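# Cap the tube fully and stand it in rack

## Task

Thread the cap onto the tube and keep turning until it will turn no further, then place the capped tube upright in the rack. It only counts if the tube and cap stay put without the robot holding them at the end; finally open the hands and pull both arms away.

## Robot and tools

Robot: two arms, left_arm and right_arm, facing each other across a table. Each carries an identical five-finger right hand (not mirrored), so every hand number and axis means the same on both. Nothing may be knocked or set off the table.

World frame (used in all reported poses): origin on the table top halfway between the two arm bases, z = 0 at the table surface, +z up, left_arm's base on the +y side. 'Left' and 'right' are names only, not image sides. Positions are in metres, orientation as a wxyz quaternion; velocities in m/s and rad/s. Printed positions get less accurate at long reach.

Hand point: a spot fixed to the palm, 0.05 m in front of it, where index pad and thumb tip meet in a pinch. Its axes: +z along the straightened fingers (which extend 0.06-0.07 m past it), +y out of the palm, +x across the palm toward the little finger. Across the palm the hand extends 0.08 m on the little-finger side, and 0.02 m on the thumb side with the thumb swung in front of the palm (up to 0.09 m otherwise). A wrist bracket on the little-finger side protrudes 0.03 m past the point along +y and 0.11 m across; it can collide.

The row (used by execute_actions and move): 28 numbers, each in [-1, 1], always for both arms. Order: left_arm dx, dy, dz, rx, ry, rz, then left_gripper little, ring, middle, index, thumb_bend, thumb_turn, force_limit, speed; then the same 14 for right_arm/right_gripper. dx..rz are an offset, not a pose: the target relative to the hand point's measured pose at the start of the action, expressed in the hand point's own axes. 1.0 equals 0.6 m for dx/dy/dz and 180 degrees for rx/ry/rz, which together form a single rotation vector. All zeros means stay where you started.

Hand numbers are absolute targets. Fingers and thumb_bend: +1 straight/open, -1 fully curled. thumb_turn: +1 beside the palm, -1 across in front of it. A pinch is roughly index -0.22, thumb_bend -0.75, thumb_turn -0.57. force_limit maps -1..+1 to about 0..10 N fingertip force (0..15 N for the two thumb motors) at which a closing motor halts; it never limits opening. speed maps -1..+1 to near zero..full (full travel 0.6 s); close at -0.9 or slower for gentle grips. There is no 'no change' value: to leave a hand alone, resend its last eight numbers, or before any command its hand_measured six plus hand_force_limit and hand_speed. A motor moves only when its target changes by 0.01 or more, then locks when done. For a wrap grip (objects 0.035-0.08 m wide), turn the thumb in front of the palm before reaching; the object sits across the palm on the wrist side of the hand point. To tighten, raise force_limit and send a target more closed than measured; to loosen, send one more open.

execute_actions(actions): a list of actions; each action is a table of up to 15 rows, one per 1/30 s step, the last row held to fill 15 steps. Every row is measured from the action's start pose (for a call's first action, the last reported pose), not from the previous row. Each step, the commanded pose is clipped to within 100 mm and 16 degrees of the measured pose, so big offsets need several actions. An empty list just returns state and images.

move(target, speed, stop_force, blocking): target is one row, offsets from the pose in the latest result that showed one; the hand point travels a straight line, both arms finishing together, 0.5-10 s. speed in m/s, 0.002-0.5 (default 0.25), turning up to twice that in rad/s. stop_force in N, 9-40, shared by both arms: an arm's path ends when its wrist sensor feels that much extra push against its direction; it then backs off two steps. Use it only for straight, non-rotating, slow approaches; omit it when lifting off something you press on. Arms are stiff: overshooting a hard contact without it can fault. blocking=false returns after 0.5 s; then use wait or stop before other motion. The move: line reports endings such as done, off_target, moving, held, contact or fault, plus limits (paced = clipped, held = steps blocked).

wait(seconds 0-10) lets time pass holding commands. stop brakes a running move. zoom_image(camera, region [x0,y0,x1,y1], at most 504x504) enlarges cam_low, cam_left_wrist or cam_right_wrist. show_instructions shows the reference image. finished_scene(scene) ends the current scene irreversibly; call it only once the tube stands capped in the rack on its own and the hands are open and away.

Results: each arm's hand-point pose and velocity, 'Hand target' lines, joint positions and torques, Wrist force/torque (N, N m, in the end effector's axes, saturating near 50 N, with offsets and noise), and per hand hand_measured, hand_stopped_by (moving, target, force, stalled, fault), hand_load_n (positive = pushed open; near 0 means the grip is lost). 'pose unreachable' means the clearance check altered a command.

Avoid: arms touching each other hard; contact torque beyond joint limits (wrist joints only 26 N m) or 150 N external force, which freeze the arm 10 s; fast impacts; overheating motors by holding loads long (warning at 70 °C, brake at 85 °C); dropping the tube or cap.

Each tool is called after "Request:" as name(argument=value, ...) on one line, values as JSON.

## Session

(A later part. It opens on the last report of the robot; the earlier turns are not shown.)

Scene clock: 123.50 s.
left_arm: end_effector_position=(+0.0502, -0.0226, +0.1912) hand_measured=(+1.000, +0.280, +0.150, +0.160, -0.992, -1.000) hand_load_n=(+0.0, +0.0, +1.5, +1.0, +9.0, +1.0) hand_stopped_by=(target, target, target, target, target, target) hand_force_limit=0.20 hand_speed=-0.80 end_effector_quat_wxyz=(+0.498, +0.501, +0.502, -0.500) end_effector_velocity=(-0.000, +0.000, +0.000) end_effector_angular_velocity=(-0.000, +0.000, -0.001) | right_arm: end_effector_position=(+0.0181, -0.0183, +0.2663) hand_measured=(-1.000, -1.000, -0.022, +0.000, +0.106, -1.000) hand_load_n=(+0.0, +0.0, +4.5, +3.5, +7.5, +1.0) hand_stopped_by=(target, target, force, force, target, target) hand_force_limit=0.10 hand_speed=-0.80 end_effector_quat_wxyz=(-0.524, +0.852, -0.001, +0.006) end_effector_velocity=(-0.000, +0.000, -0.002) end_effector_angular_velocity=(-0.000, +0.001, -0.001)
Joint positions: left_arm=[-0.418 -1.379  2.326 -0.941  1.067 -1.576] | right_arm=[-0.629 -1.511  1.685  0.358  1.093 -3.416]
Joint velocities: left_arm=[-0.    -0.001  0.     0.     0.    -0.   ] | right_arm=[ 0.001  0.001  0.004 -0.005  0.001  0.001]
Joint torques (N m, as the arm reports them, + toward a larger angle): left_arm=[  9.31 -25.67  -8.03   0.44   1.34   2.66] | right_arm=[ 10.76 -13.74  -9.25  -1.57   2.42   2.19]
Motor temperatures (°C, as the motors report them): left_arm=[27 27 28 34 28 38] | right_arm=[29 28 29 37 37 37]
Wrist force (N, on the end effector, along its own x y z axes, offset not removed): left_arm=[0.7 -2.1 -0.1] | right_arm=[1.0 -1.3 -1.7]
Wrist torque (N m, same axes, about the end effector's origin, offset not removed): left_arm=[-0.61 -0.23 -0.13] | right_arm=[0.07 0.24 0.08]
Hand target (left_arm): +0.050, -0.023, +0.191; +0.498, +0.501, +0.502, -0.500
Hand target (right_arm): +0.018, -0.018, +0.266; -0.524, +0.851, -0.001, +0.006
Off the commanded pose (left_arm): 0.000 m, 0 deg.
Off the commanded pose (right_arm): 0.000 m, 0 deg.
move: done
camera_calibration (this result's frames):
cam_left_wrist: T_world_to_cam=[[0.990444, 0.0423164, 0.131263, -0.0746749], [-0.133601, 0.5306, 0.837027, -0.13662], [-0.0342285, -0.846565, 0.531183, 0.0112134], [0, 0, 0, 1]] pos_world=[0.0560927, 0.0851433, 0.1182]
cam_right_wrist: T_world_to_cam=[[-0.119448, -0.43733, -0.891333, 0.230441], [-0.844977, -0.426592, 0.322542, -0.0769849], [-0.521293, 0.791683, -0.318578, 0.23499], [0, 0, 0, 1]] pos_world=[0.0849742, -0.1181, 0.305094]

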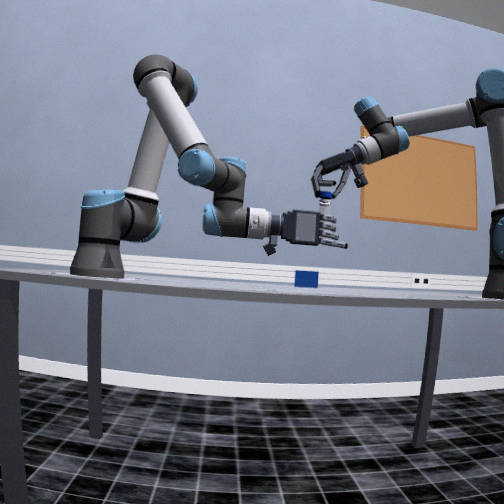

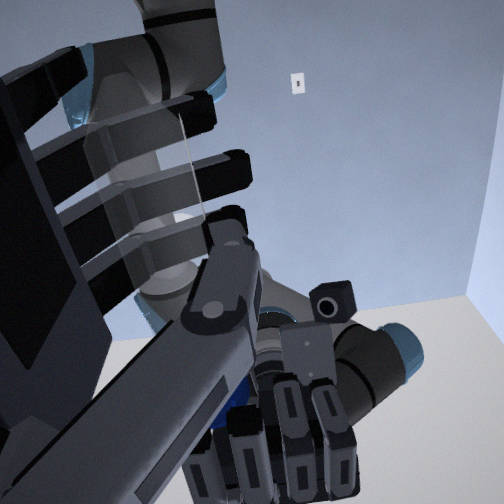

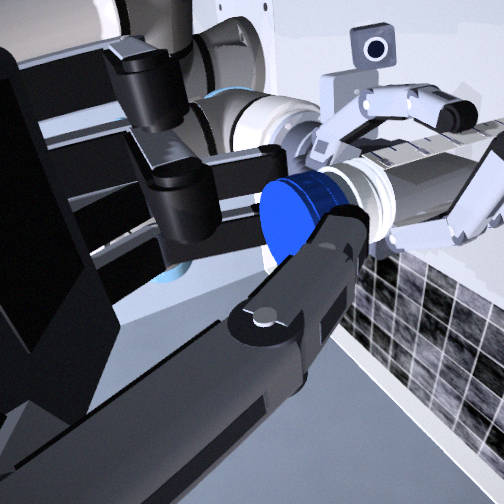

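Overshot in x; +3 mm, +1 y, then down 8 mm.

Request:
move(target=[0,0,0,0,0,0,1,0.28,0.15,0.16,-1,-1,0.2,-0.8,0.005,0.002,0.003,0,0,0,-1,-1,-0.4,-0.4,0.1,-1,0.1,-0.8], speed=0.05)

Request:
move(target=[0,0,0,0,0,0,1,0.28,0.15,0.16,-1,-1,0.2,-0.8,0,0.009,0.0045,0,0,0,-1,-1,-0.4,-0.4,0.1,-1,0.1,-0.8], speed=0.015)

Request:
zoom_image(camera="cam_low", region=[295,170,365,240])

Request:
zoom_image(camera="cam_right_wrist", region=[240,110,440,310])

Scene clock: 126.20 s.
left_arm: end_effector_position=(+0.0502, -0.0226, +0.1912) hand_measured=(+1.000, +0.280, +0.150, +0.160, -0.992, -1.000) hand_load_n=(+0.0, +0.0, +1.5, +1.0, +9.0, +1.0) hand_stopped_by=(target, target, target, target, target, target) hand_force_limit=0.20 hand_speed=-0.80 end_effector_quat_wxyz=(+0.498, +0.501, +0.502, -0.500) end_effector_velocity=(-0.001, -0.000, -0.000) end_effector_angular_velocity=(+0.001, -0.001, -0.001) | right_arm: end_effector_position=(+0.0210, -0.0173, +0.2645) hand_measured=(-1.000, -1.000, -0.022, +0.000, +0.106, -1.000) hand_load_n=(+0.0, +0.0, +4.5, +3.5, +7.5, +1.0) hand_stopped_by=(target, target, force, force, target, target) hand_force_limit=0.10 hand_speed=-0.80 end_effector_quat_wxyz=(-0.524, +0.852, -0.001, +0.006) end_effector_velocity=(+0.001, +0.000, -0.001) end_effector_angular_velocity=(-0.001, +0.001, +0.000)
Joint positions: left_arm=[-0.418 -1.379  2.326 -0.941  1.067 -1.576] | right_arm=[-0.635 -1.506  1.684  0.355  1.089 -3.419]
Joint velocities: left_arm=[-0.001  0.001 -0.     0.     0.     0.001] | right_arm=[-0.002  0.002 -0.001 -0.    -0.002 -0.001]
Joint torques (N m, as the arm reports them, + toward a larger angle): left_arm=[  3.77 -15.5  -20.16   0.22   1.28   2.28] | right_arm=[-11.29 -14.29 -32.33  -1.53  -2.78  -2.41]
Motor temperatures (°C, as the motors report them): left_arm=[27 27 28 34 28 38] | right_arm=[29 28 29 37 37 37]
Wrist force (N, on the end effector, along its own x y z axes, offset not removed): left_arm=[0.0 -2.0 1.6] | right_arm=[-1.2 -0.9 0.6]
Wrist torque (N m, same axes, about the end effector's origin, offset not removed): left_arm=[-0.61 -0.19 -0.10] | right_arm=[-0.10 0.46 0.24]
Hand target (left_arm): +0.050, -0.023, +0.191; +0.498, +0.501, +0.502, -0.500
Hand target (right_arm): +0.021, -0.017, +0.264; -0.524, +0.852, -0.001, +0.006
Off the commanded pose (left_arm): 0.000 m, 0 deg.
Off the commanded pose (right_arm): 0.000 m, 0 deg.
move: done
camera_calibration (this result's frames):
cam_left_wrist: T_world_to_cam=[[0.990441, 0.0423106, 0.13129, -0.0746758], [-0.133621, 0.530563, 0.837047, -0.136601], [-0.0342414, -0.846589, 0.531145, 0.0112333], [0, 0, 0, 1]] pos_world=[0.0560937, 0.0851452, 0.118179]
cam_right_wrist: T_world_to_cam=[[-0.119447, -0.43734, -0.891328, 0.229615], [-0.84498, -0.426584, 0.322544, -0.07352], [-0.521287, 0.791682, -0.318589, 0.235142], [0, 0, 0, 1]] pos_world=[0.0878807, -0.1171, 0.30329]

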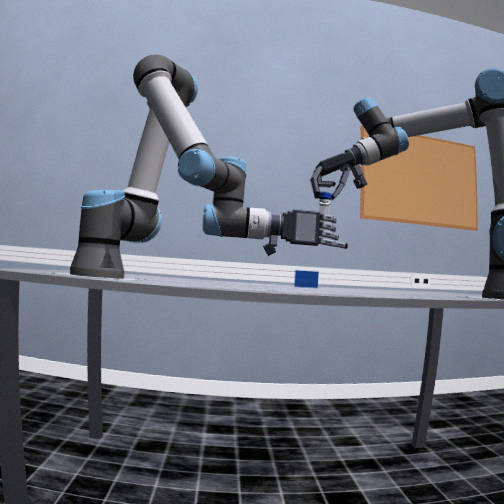

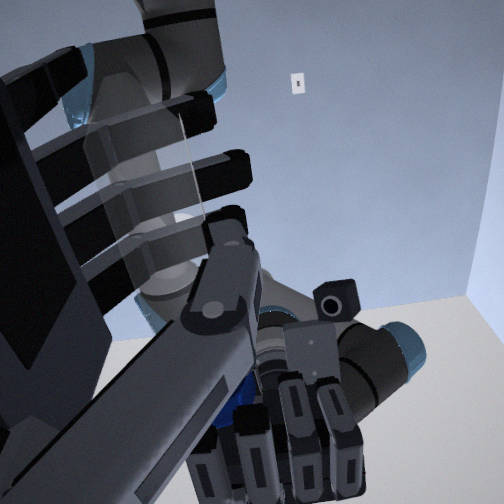

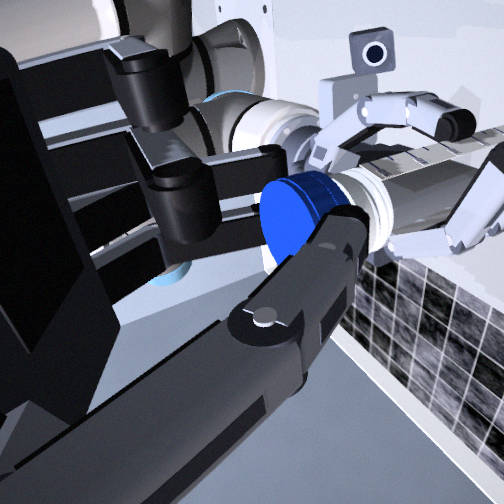

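Scene clock: 126.93 s.
left_arm: end_effector_position=(+0.0502, -0.0226, +0.1912) hand_measured=(+1.000, +0.280, +0.150, +0.160, -0.992, -1.000) hand_load_n=(+0.0, +0.0, +2.0, +0.0, +9.0, +1.0) hand_stopped_by=(target, target, target, target, target, target) hand_force_limit=0.20 hand_speed=-0.80 end_effector_quat_wxyz=(+0.498, +0.501, +0.502, -0.500) end_effector_velocity=(-0.000, +0.000, +0.000) end_effector_angular_velocity=(+0.000, -0.002, +0.000) | right_arm: end_effector_position=(+0.0211, -0.0173, +0.2587) hand_measured=(-1.000, -1.000, -0.022, +0.000, +0.106, -1.000) hand_load_n=(+0.0, +0.0, +4.5, +3.0, +7.5, +1.0) hand_stopped_by=(target, target, force, force, target, target) hand_force_limit=0.10 hand_speed=-0.80 end_effector_quat_wxyz=(-0.524, +0.852, -0.001, +0.006) end_effector_velocity=(+0.000, +0.000, -0.002) end_effector_angular_velocity=(+0.001, +0.001, -0.001)
Joint positions: left_arm=[-0.418 -1.379  2.326 -0.941  1.067 -1.576] | right_arm=[-0.635 -1.503  1.697  0.34   1.089 -3.419]
Joint velocities: left_arm=[-0.    -0.     0.     0.    -0.     0.002] | right_arm=[-0.001  0.001  0.004 -0.006 -0.001  0.001]
Joint torques (N m, as the arm reports them, + toward a larger angle): left_arm=[  2.98 -16.92 -21.14  -0.56   1.2    2.27] | right_arm=[-10.67 -14.44  -8.    -2.02  -2.75  -2.49]
Motor temperatures (°C, as the motors report them): left_arm=[27 27 28 34 28 38] | right_arm=[29 28 29 37 37 37]
Wrist force (N, on the end effector, along its own x y z axes, offset not removed): left_arm=[1.5 0.1 1.1] | right_arm=[-3.3 -0.2 -1.1]
Wrist torque (N m, same axes, about the end effector's origin, offset not removed): left_arm=[-0.39 -0.43 -0.02] | right_arm=[0.23 0.55 -0.14]
Hand target (left_arm): +0.050, -0.023, +0.191; +0.498, +0.501, +0.502, -0.500
Hand target (right_arm): +0.021, -0.017, +0.259; -0.524, +0.852, -0.001, +0.006
Off the commanded pose (left_arm): 0.000 m, 0 deg.
Off the commanded pose (right_arm): 0.000 m, 0 deg.
move: done
camera_calibration (this result's frames):
cam_left_wrist: T_world_to_cam=[[0.990439, 0.0423081, 0.1313, -0.074678], [-0.133629, 0.530548, 0.837056, -0.1366], [-0.0342467, -0.846598, 0.531129, 0.0112394], [0, 0, 0, 1]] pos_world=[0.0560951, 0.0851477, 0.118178]
cam_right_wrist: T_world_to_cam=[[-0.11945, -0.437381, -0.891308, 0.224396], [-0.844972, -0.42658, 0.322571, -0.0716294], [-0.5213, 0.791661, -0.31862, 0.233334], [0, 0, 0, 1]] pos_world=[0.0879162, -0.11713, 0.297457]

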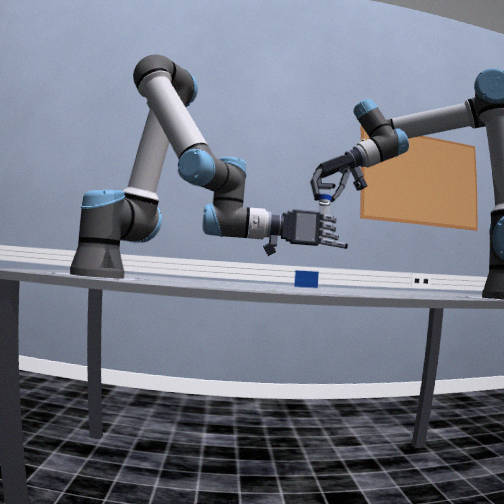

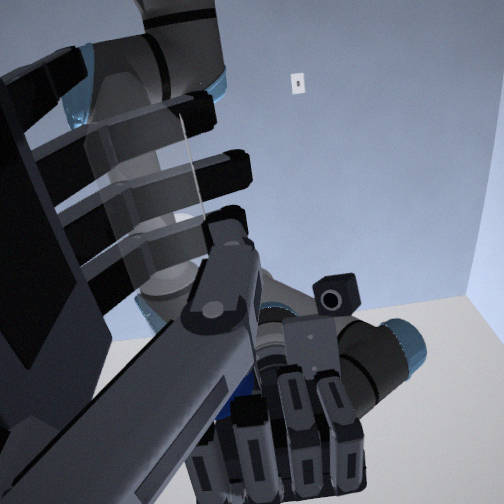

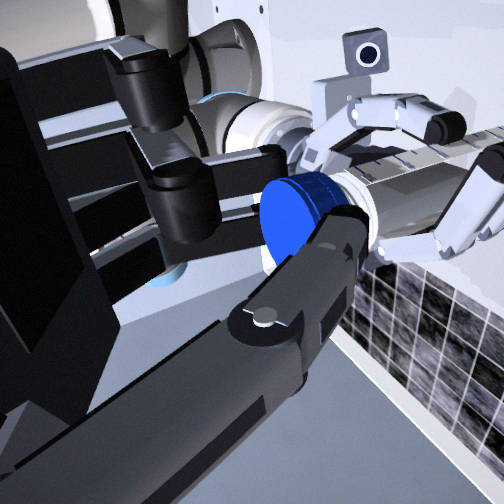

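Region (295, 170, 365, 240) of cam_low's 504x504 image, scaled by 7.200, with more detail than that image has.

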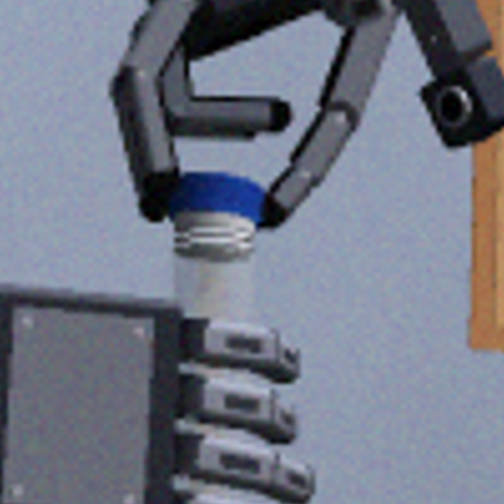

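Region (240, 110, 440, 310) of cam_right_wrist's 504x504 image, scaled by 2.520, with more detail than that image has.

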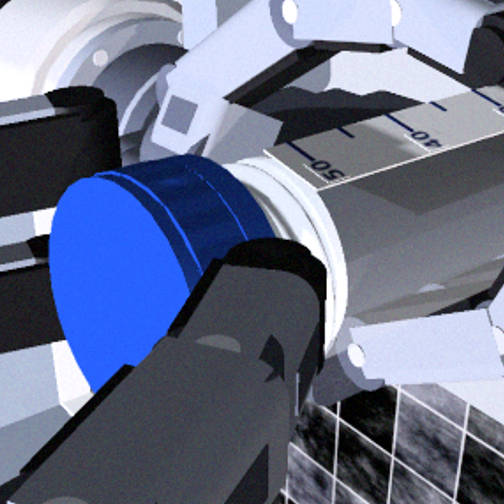

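Request:
move(target=[0,0,0,0,0,0,1,0.28,0.15,0.16,-1,-1,0.2,-0.8,-0.002,0.004,0.001,0,0,0,-1,-1,-0.4,-0.4,0.1,-1,0.1,-0.8], speed=0.015)

Request:
move(target=[0,0,0,0,0,0,1,0.28,0.15,0.16,-1,-1,0.2,-0.8,0,0,0,0,0,0,-1,-1,0.12,0.12,0.35,-1,0.1,-0.5])

Request:
zoom_image(camera="cam_low", region=[295,170,365,240])

Scene clock: 127.93 s.
left_arm: end_effector_position=(+0.0502, -0.0226, +0.1912) hand_measured=(+1.000, +0.280, +0.150, +0.160, -0.992, -1.000) hand_load_n=(+0.0, +0.0, +1.5, +0.5, +9.0, +1.5) hand_stopped_by=(target, target, target, target, target, target) hand_force_limit=0.20 hand_speed=-0.80 end_effector_quat_wxyz=(+0.498, +0.501, +0.502, -0.500) end_effector_velocity=(-0.000, -0.000, +0.000) end_effector_angular_velocity=(-0.001, +0.000, -0.000) | right_arm: end_effector_position=(+0.0200, -0.0179, +0.2564) hand_measured=(-1.000, -1.000, -0.022, +0.000, +0.106, -1.000) hand_load_n=(+0.0, +0.0, +4.5, +3.5, +7.5, +1.0) hand_stopped_by=(target, target, force, force, target, target) hand_force_limit=0.10 hand_speed=-0.80 end_effector_quat_wxyz=(-0.524, +0.852, -0.001, +0.006) end_effector_velocity=(-0.001, -0.001, -0.001) end_effector_angular_velocity=(+0.000, -0.000, -0.000)
Joint positions: left_arm=[-0.418 -1.379  2.326 -0.941  1.067 -1.576] | right_arm=[-0.633 -1.504  1.703  0.333  1.09  -3.418]
Joint velocities: left_arm=[-0.    -0.001 -0.     0.    -0.     0.   ] | right_arm=[ 0.001 -0.002  0.003 -0.002  0.001  0.   ]
Joint torques (N m, as the arm reports them, + toward a larger angle): left_arm=[  3.21 -16.76 -21.73  -1.38   1.23   2.21] | right_arm=[  9.56 -30.36  -8.25  -1.64   2.34   2.26]
Motor temperatures (°C, as the motors report them): left_arm=[27 27 28 34 28 38] | right_arm=[29 28 29 37 37 37]
Wrist force (N, on the end effector, along its own x y z axes, offset not removed): left_arm=[1.5 -1.0 1.7] | right_arm=[1.5 -2.1 -3.9]
Wrist torque (N m, same axes, about the end effector's origin, offset not removed): left_arm=[-0.46 -0.39 0.05] | right_arm=[-0.15 -0.27 0.09]
Hand target (left_arm): +0.050, -0.023, +0.191; +0.498, +0.501, +0.502, -0.500
Hand target (right_arm): +0.020, -0.018, +0.256; -0.524, +0.852, -0.001, +0.006
Off the commanded pose (left_arm): 0.000 m, 0 deg.
Off the commanded pose (right_arm): 0.000 m, 0 deg.
move: done
camera_calibration (this result's frames):
cam_left_wrist: T_world_to_cam=[[0.990439, 0.0423081, 0.1313, -0.074678], [-0.13363, 0.530548, 0.837056, -0.1366], [-0.0342469, -0.846598, 0.531129, 0.0112394], [0, 0, 0, 1]] pos_world=[0.0560951, 0.0851477, 0.118178]
cam_right_wrist: T_world_to_cam=[[-0.119462, -0.437405, -0.891294, 0.221957], [-0.844967, -0.426572, 0.322595, -0.0720537], [-0.521306, 0.791652, -0.318634, 0.232411], [0, 0, 0, 1]] pos_world=[0.0867896, -0.117639, 0.295127]

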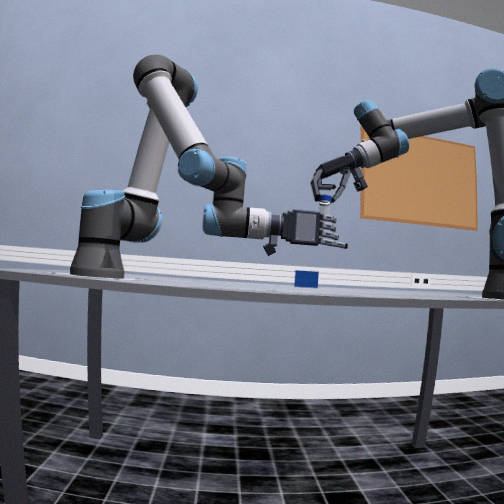

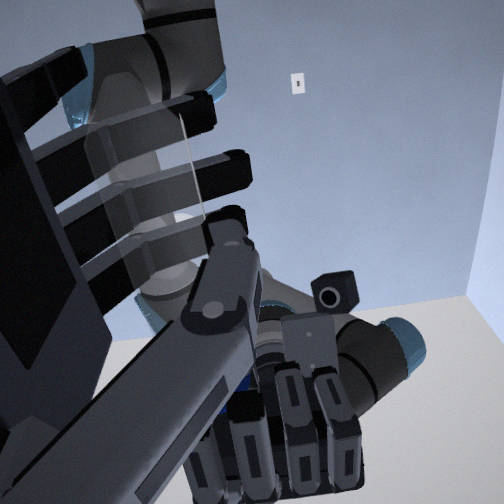

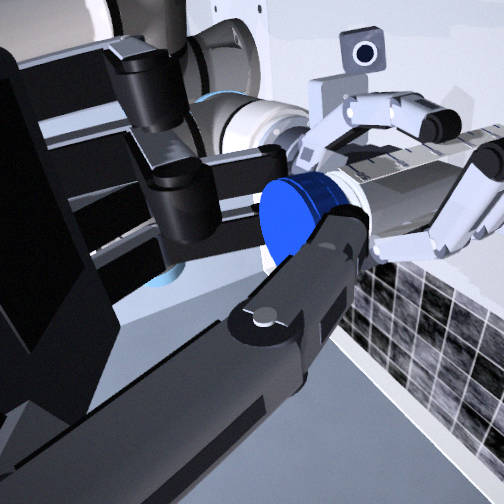

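Scene clock: 128.70 s.
left_arm: end_effector_position=(+0.0502, -0.0226, +0.1912) hand_measured=(+1.000, +0.280, +0.150, +0.160, -0.992, -1.000) hand_load_n=(+0.0, +0.0, +1.5, +0.5, +9.0, +1.5) hand_stopped_by=(target, target, target, target, target, target) hand_force_limit=0.20 hand_speed=-0.80 end_effector_quat_wxyz=(+0.498, +0.501, +0.502, -0.500) end_effector_velocity=(+0.000, -0.000, -0.000) end_effector_angular_velocity=(+0.001, -0.001, +0.000) | right_arm: end_effector_position=(+0.0199, -0.0179, +0.2564) hand_measured=(-1.000, -1.000, +0.120, +0.120, +0.350, -1.000) hand_load_n=(+0.0, +0.0, +0.0, +0.0, +0.0, +0.0) hand_stopped_by=(target, target, target, target, target, target) hand_force_limit=0.10 hand_speed=-0.50 end_effector_quat_wxyz=(-0.524, +0.852, -0.001, +0.006) end_effector_velocity=(-0.000, +0.000, +0.001) end_effector_angular_velocity=(+0.001, -0.000, +0.000)
Joint positions: left_arm=[-0.418 -1.379  2.326 -0.941  1.067 -1.576] | right_arm=[-0.633 -1.504  1.704  0.333  1.09  -3.418]
Joint velocities: left_arm=[ 0.     0.001  0.    -0.    -0.     0.001] | right_arm=[-0.    -0.001 -0.001  0.    -0.001 -0.   ]
Joint torques (N m, as the arm reports them, + toward a larger angle): left_arm=[  3.71 -15.7  -20.99  -1.22   1.12   2.5 ] | right_arm=[ -4.08 -25.52 -32.89   1.93   0.04   0.61]
Motor temperatures (°C, as the motors report them): left_arm=[27 27 28 34 28 38] | right_arm=[29 28 29 37 37 37]
Wrist force (N, on the end effector, along its own x y z axes, offset not removed): left_arm=[1.4 -1.1 0.8] | right_arm=[1.7 -1.4 -4.2]
Wrist torque (N m, same axes, about the end effector's origin, offset not removed): left_arm=[-0.49 -0.41 0.01] | right_arm=[0.05 0.23 0.13]
Hand target (left_arm): +0.050, -0.023, +0.191; +0.498, +0.501, +0.502, -0.500
Hand target (right_arm): +0.020, -0.018, +0.256; -0.524, +0.852, -0.001, +0.006
Off the commanded pose (left_arm): 0.000 m, 0 deg.
Off the commanded pose (right_arm): 0.000 m, 0 deg.
move: done
camera_calibration (this result's frames):
cam_left_wrist: T_world_to_cam=[[0.990439, 0.0423081, 0.1313, -0.0746781], [-0.13363, 0.530548, 0.837056, -0.1366], [-0.0342469, -0.846599, 0.531129, 0.0112396], [0, 0, 0, 1]] pos_world=[0.0560952, 0.0851478, 0.118178]
cam_right_wrist: T_world_to_cam=[[-0.119482, -0.437435, -0.891277, 0.221927], [-0.84496, -0.426562, 0.322627, -0.0720866], [-0.521313, 0.791641, -0.318648, 0.232408], [0, 0, 0, 1]] pos_world=[0.0867636, -0.117655, 0.295112]

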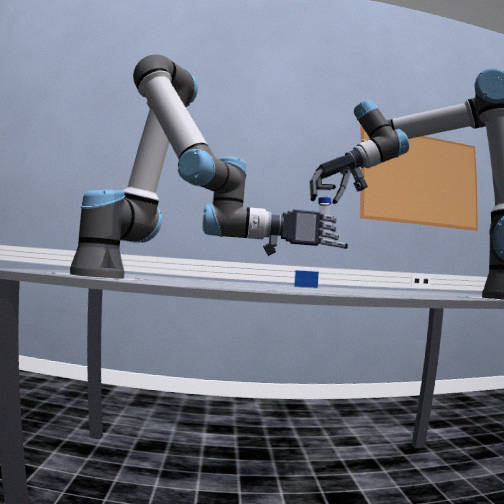

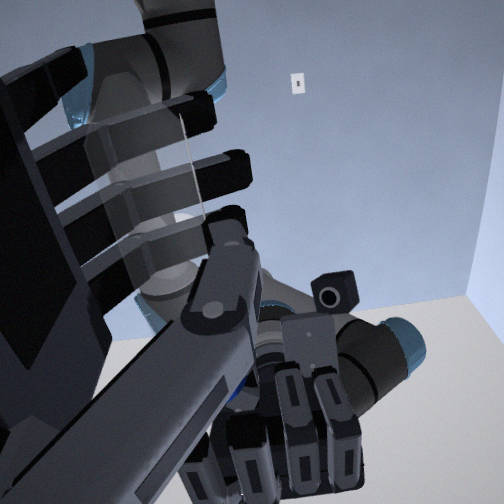

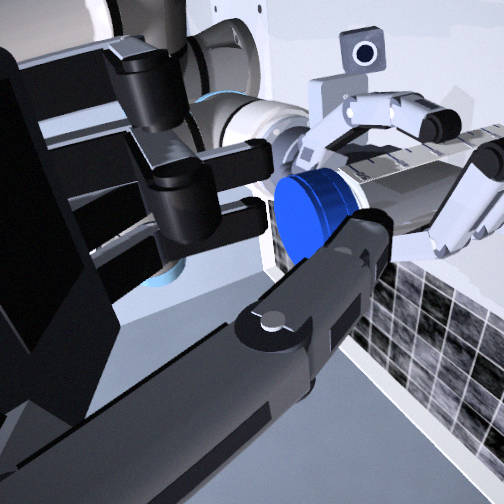

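Region (295, 170, 365, 240) of cam_low's 504x504 image, scaled by 7.200, with more detail than that image has.

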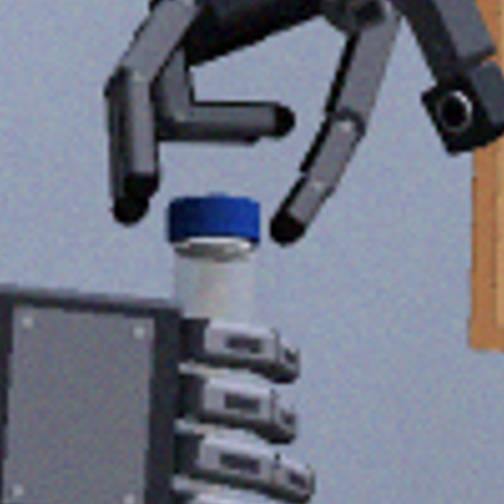

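Request:
move(target=[0,0,0,0,0,0,1,0.28,0.15,0.16,-1,-1,0.2,-0.8,0,0.007,0.0035,0,0,0,-1,-1,0.2,0.2,0.5,-1,0.1,-0.5], speed=0.05)

Request:
move(target=[0,0,0,0,0,0,1,0.28,0.15,0.16,-1,-1,0.2,-0.8,0.012,-0.003,0.006,0,0.223,0.113,-1,-1,0.2,0.2,0.5,-1,0.1,-0.5], speed=0.4)

Scene clock: 129.57 s.
left_arm: end_effector_position=(+0.0502, -0.0226, +0.1912) hand_measured=(+1.000, +0.280, +0.150, +0.160, -0.992, -1.000) hand_load_n=(+0.0, +0.0, +1.5, +0.5, +9.0, +1.5) hand_stopped_by=(target, target, target, target, target, target) hand_force_limit=0.20 hand_speed=-0.80 end_effector_quat_wxyz=(+0.498, +0.501, +0.502, -0.500) end_effector_velocity=(+0.000, -0.000, -0.001) end_effector_angular_velocity=(+0.001, -0.000, +0.001) | right_arm: end_effector_position=(+0.0200, -0.0179, +0.2519) hand_measured=(-1.000, -1.000, +0.200, +0.200, +0.500, -1.000) hand_load_n=(+0.0, +0.0, +0.0, +0.0, +0.0, +0.0) hand_stopped_by=(target, target, target, target, target, target) hand_force_limit=0.10 hand_speed=-0.50 end_effector_quat_wxyz=(-0.524, +0.852, -0.001, +0.006) end_effector_velocity=(+0.000, +0.000, -0.001) end_effector_angular_velocity=(+0.001, +0.001, -0.001)
Joint positions: left_arm=[-0.418 -1.379  2.326 -0.941  1.067 -1.576] | right_arm=[-0.633 -1.502  1.713  0.322  1.09  -3.418]
Joint velocities: left_arm=[ 0.     0.001 -0.     0.    -0.    -0.   ] | right_arm=[-0.     0.     0.004 -0.005  0.     0.002]
Joint torques (N m, as the arm reports them, + toward a larger angle): left_arm=[  4.27 -15.8  -21.39  -1.3    1.13   2.23] | right_arm=[-10.21 -14.02  -8.38  -1.75  -2.85  -2.35]
Motor temperatures (°C, as the motors report them): left_arm=[27 27 28 34 28 38] | right_arm=[29 28 29 37 37 37]
Wrist force (N, on the end effector, along its own x y z axes, offset not removed): left_arm=[-0.5 -1.6 2.1] | right_arm=[0.9 -1.2 -0.5]
Wrist torque (N m, same axes, about the end effector's origin, offset not removed): left_arm=[-0.61 -0.24 -0.14] | right_arm=[0.09 0.00 0.03]
Hand target (left_arm): +0.050, -0.023, +0.191; +0.498, +0.501, +0.502, -0.500
Hand target (right_arm): +0.020, -0.018, +0.252; -0.524, +0.852, -0.001, +0.006
Off the commanded pose (left_arm): 0.000 m, 0 deg.
Off the commanded pose (right_arm): 0.000 m, 0 deg.
move: done
camera_calibration (this result's frames):
cam_left_wrist: T_world_to_cam=[[0.990439, 0.0423083, 0.1313, -0.0746781], [-0.13363, 0.530548, 0.837056, -0.1366], [-0.0342467, -0.846598, 0.531129, 0.0112394], [0, 0, 0, 1]] pos_world=[0.0560952, 0.0851478, 0.118178]
cam_right_wrist: T_world_to_cam=[[-0.119481, -0.437442, -0.891274, 0.217904], [-0.84496, -0.426559, 0.32263, -0.0706137], [-0.521312, 0.791639, -0.318655, 0.231009], [0, 0, 0, 1]] pos_world=[0.0867975, -0.117676, 0.290607]

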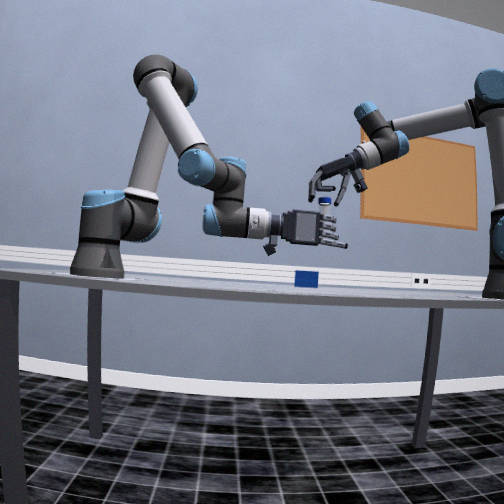

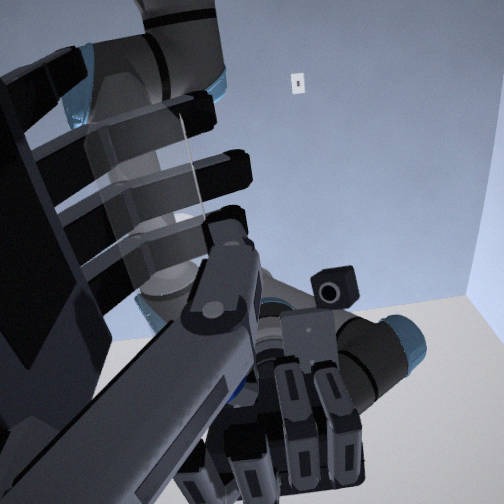

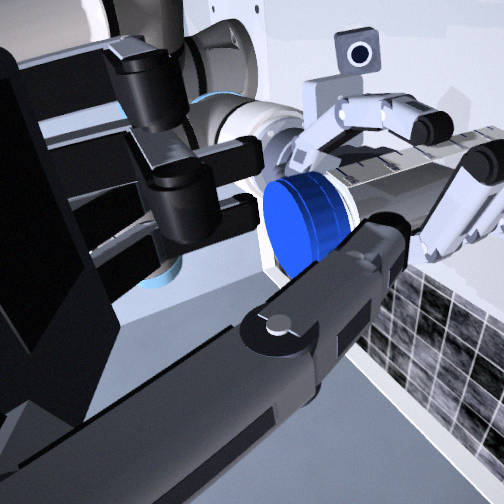

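Scene clock: 131.23 s.
left_arm: end_effector_position=(+0.0502, -0.0226, +0.1912) hand_measured=(+1.000, +0.280, +0.150, +0.160, -0.992, -1.000) hand_load_n=(+0.0, +0.0, +1.5, +0.5, +9.0, +1.5) hand_stopped_by=(target, target, target, target, target, target) hand_force_limit=0.20 hand_speed=-0.80 end_effector_quat_wxyz=(+0.498, +0.501, +0.502, -0.500) end_effector_velocity=(-0.000, -0.000, -0.001) end_effector_angular_velocity=(+0.001, -0.000, -0.000) | right_arm: end_effector_position=(+0.0270, -0.0139, +0.2519) hand_measured=(-1.000, -1.000, +0.200, +0.200, +0.500, -1.000) hand_load_n=(+0.0, +0.0, +0.0, +0.0, +0.0, +0.0) hand_stopped_by=(target, target, target, target, target, target) hand_force_limit=0.10 hand_speed=-0.50 end_effector_quat_wxyz=(+0.485, -0.785, +0.327, -0.205) end_effector_velocity=(-0.000, +0.000, -0.001) end_effector_angular_velocity=(-0.006, +0.002, -0.010)
Joint positions: left_arm=[-0.418 -1.379  2.326 -0.941  1.067 -1.576] | right_arm=[-0.25  -1.407  1.611  0.345  2.118 -2.839]
Joint velocities: left_arm=[-0.     0.002  0.    -0.    -0.    -0.   ] | right_arm=[ 0.005  0.008 -0.009  0.012  0.012  0.01 ]
Joint torques (N m, as the arm reports them, + toward a larger angle): left_arm=[  4.04 -16.64 -20.66  -1.43   1.21   2.21] | right_arm=[ 10.98 -19.11 -31.45   2.12   3.14   2.25]
Motor temperatures (°C, as the motors report them): left_arm=[27 27 28 34 28 38] | right_arm=[29 28 29 37 37 37]
Wrist force (N, on the end effector, along its own x y z axes, offset not removed): left_arm=[1.0 -1.7 1.9] | right_arm=[0.7 2.4 2.2]
Wrist torque (N m, same axes, about the end effector's origin, offset not removed): left_arm=[-0.64 -0.32 -0.06] | right_arm=[0.11 -0.02 0.22]
Hand target (left_arm): +0.050, -0.023, +0.191; +0.498, +0.501, +0.502, -0.500
Hand target (right_arm): +0.027, -0.014, +0.252; -0.485, +0.785, -0.327, +0.205
Off the commanded pose (left_arm): 0.000 m, 0 deg.
Off the commanded pose (right_arm): 0.000 m, 0 deg.
move: done
camera_calibration (this result's frames):
cam_left_wrist: T_world_to_cam=[[0.990439, 0.0423081, 0.1313, -0.074678], [-0.13363, 0.530548, 0.837056, -0.1366], [-0.0342468, -0.846598, 0.531129, 0.0112394], [0, 0, 0, 1]] pos_world=[0.0560951, 0.0851478, 0.118178]
cam_right_wrist: T_world_to_cam=[[-0.392887, -0.219134, -0.893096, 0.231432], [-0.899701, 0.292479, 0.324028, -0.0518525], [0.190206, 0.930826, -0.312066, 0.212632], [0, 0, 0, 1]] pos_world=[0.00383083, -0.132043, 0.289848]

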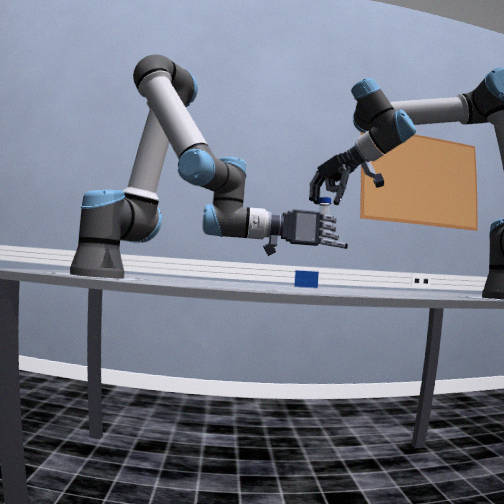

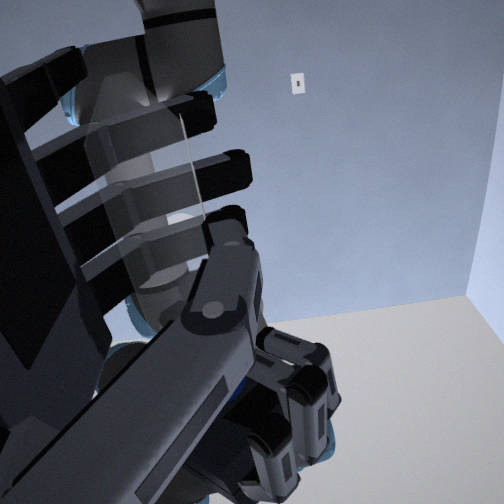

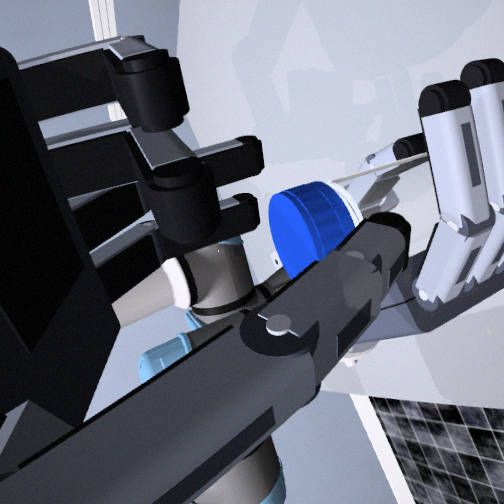

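Request:
move(target=[0,0,0,0,0,0,1,0.28,0.15,0.16,-1,-1,0.2,-0.8,-0.0065,0.0013,-0.0027,0,0,0,-1,-1,0.2,0.2,0.3,-1,-0.8,-0.5])

Request:
move(target=[0,0,0,0,0,0,1,0.28,0.15,0.16,-1,-1,0.2,-0.8,0,0,0,0,0,0,-1,-1,0.03,0.05,0.1,-1,-0.85,-0.7])

Scene clock: 132.13 s.
left_arm: end_effector_position=(+0.0502, -0.0226, +0.1912) hand_measured=(+1.000, +0.280, +0.150, +0.160, -0.992, -1.000) hand_load_n=(+0.0, +0.0, +1.5, +0.5, +9.0, +1.5) hand_stopped_by=(target, target, target, target, target, target) hand_force_limit=0.20 hand_speed=-0.80 end_effector_quat_wxyz=(+0.498, +0.501, +0.502, -0.500) end_effector_velocity=(-0.000, -0.000, -0.000) end_effector_angular_velocity=(+0.000, +0.001, -0.001) | right_arm: end_effector_position=(+0.0231, -0.0125, +0.2519) hand_measured=(-1.000, -1.000, +0.200, +0.200, +0.300, -1.000) hand_load_n=(+0.0, +0.0, +0.0, +0.0, +0.0, +0.0) hand_stopped_by=(target, target, target, target, target, target) hand_force_limit=-0.80 hand_speed=-0.50 end_effector_quat_wxyz=(+0.485, -0.785, +0.327, -0.205) end_effector_velocity=(-0.001, +0.001, +0.000) end_effector_angular_velocity=(+0.001, +0.001, +0.000)
Joint positions: left_arm=[-0.418 -1.379  2.326 -0.941  1.067 -1.576] | right_arm=[-0.24  -1.401  1.604  0.349  2.127 -2.832]
Joint velocities: left_arm=[-0.     0.001  0.    -0.     0.    -0.001] | right_arm=[ 0.003  0.001 -0.002  0.001  0.002  0.003]
Joint torques (N m, as the arm reports them, + toward a larger angle): left_arm=[  3.17 -16.18 -21.22  -1.29   1.21   2.24] | right_arm=[  9.82 -18.88 -32.63   2.18   3.16   2.29]
Motor temperatures (°C, as the motors report them): left_arm=[27 27 28 34 28 38] | right_arm=[29 28 29 37 37 37]
Wrist force (N, on the end effector, along its own x y z axes, offset not removed): left_arm=[1.7 -1.7 1.9] | right_arm=[0.6 -3.9 -4.0]
Wrist torque (N m, same axes, about the end effector's origin, offset not removed): left_arm=[-0.55 -0.45 0.00] | right_arm=[-0.25 0.22 -0.17]
Hand target (left_arm): +0.050, -0.023, +0.191; +0.498, +0.501, +0.502, -0.500
Hand target (right_arm): +0.023, -0.012, +0.252; -0.485, +0.785, -0.327, +0.205
Off the commanded pose (left_arm): 0.000 m, 0 deg.
Off the commanded pose (right_arm): 0.000 m, 0 deg.
move: done
camera_calibration (this result's frames):
cam_left_wrist: T_world_to_cam=[[0.990439, 0.0423082, 0.1313, -0.0746781], [-0.13363, 0.530548, 0.837056, -0.1366], [-0.0342468, -0.846598, 0.531129, 0.0112395], [0, 0, 0, 1]] pos_world=[0.0560952, 0.0851478, 0.118178]
cam_right_wrist: T_world_to_cam=[[-0.392908, -0.219129, -0.893088, 0.230226], [-0.899689, 0.292496, 0.324045, -0.0557842], [0.190217, 0.930822, -0.312072, 0.212012], [0, 0, 0, 1]] pos_world=[-0.000058981, -0.13058, 0.289852]

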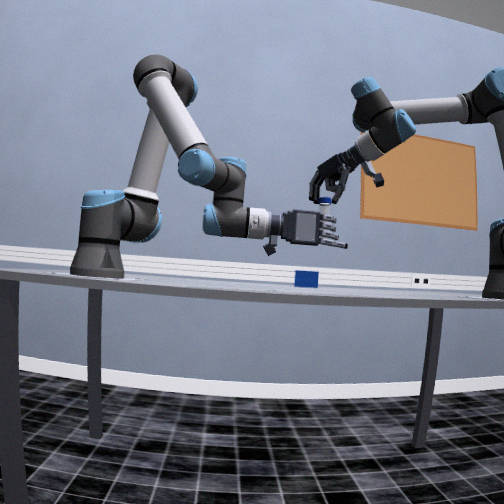

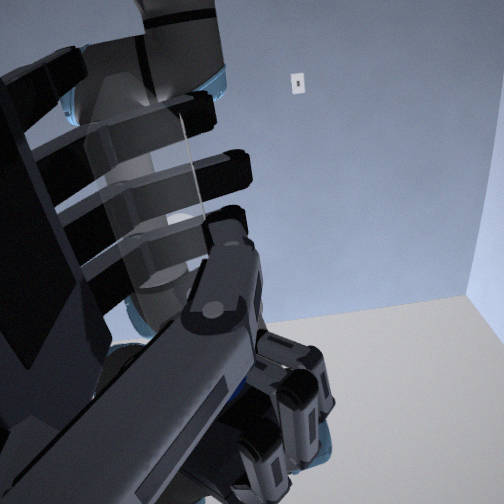

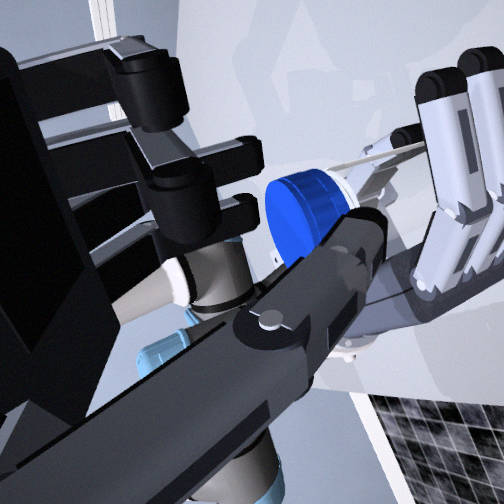

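Scene clock: 132.87 s.
left_arm: end_effector_position=(+0.0502, -0.0226, +0.1912) hand_measured=(+1.000, +0.280, +0.150, +0.160, -0.992, -1.000) hand_load_n=(+0.0, +0.0, +2.0, +0.0, +9.0, +1.0) hand_stopped_by=(target, target, target, target, target, target) hand_force_limit=0.20 hand_speed=-0.80 end_effector_quat_wxyz=(+0.498, +0.501, +0.502, -0.500) end_effector_velocity=(-0.000, -0.000, -0.000) end_effector_angular_velocity=(+0.001, -0.001, -0.001) | right_arm: end_effector_position=(+0.0231, -0.0124, +0.2519) hand_measured=(-1.000, -1.000, +0.030, +0.050, +0.156, -1.000) hand_load_n=(+0.0, +0.0, +0.0, +0.0, +1.0, +0.0) hand_stopped_by=(target, target, target, target, force, target) hand_force_limit=-0.85 hand_speed=-0.70 end_effector_quat_wxyz=(+0.485, -0.785, +0.327, -0.205) end_effector_velocity=(-0.000, -0.000, -0.001) end_effector_angular_velocity=(-0.002, -0.001, +0.002)
Joint positions: left_arm=[-0.418 -1.379  2.326 -0.941  1.067 -1.576] | right_arm=[-0.24  -1.401  1.604  0.349  2.127 -2.832]
Joint velocities: left_arm=[-0.001  0.001 -0.     0.    -0.     0.001] | right_arm=[ 0.     0.001 -0.     0.001 -0.001 -0.002]
Joint torques (N m, as the arm reports them, + toward a larger angle): left_arm=[  3.54 -16.56 -21.56  -1.66   1.06   2.55] | right_arm=[-10.63 -29.16 -14.06  -0.02  -2.07  -2.39]
Motor temperatures (°C, as the motors report them): left_arm=[27 27 28 34 28 38] | right_arm=[29 28 29 37 37 37]
Wrist force (N, on the end effector, along its own x y z axes, offset not removed): left_arm=[0.3 -0.9 0.3] | right_arm=[-0.9 -0.8 -3.5]
Wrist torque (N m, same axes, about the end effector's origin, offset not removed): left_arm=[-0.57 -0.34 -0.15] | right_arm=[0.09 0.25 -0.11]
Hand target (left_arm): +0.050, -0.023, +0.191; +0.498, +0.501, +0.502, -0.500
Hand target (right_arm): +0.023, -0.012, +0.252; -0.485, +0.785, -0.327, +0.205
Off the commanded pose (left_arm): 0.000 m, 0 deg.
Off the commanded pose (right_arm): 0.000 m, 0 deg.
move: done
camera_calibration (this result's frames):
cam_left_wrist: T_world_to_cam=[[0.990439, 0.0423081, 0.1313, -0.074678], [-0.13363, 0.530548, 0.837056, -0.1366], [-0.0342468, -0.846598, 0.531129, 0.0112395], [0, 0, 0, 1]] pos_world=[0.0560951, 0.0851478, 0.118178]
cam_right_wrist: T_world_to_cam=[[-0.392939, -0.219131, -0.893074, 0.230224], [-0.899675, 0.292514, 0.32407, -0.0557968], [0.190223, 0.930816, -0.312086, 0.211993], [0, 0, 0, 1]] pos_world=[-0.0000609567, -0.130556, 0.289849]

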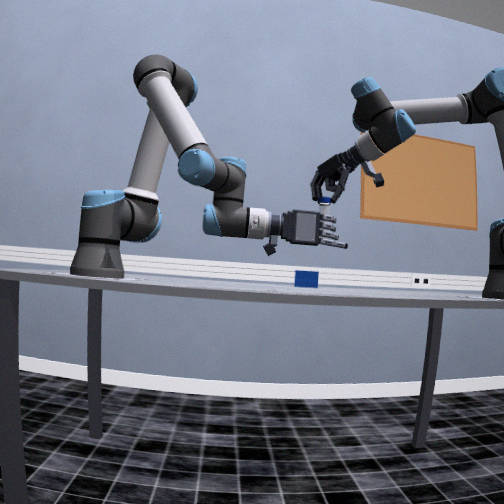

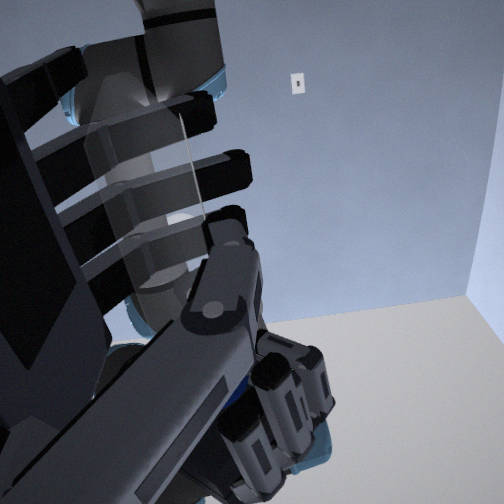

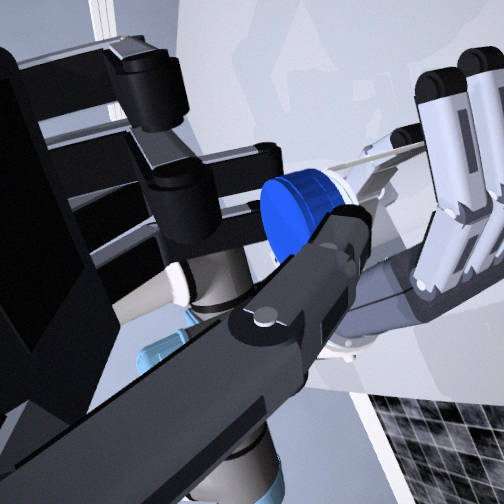

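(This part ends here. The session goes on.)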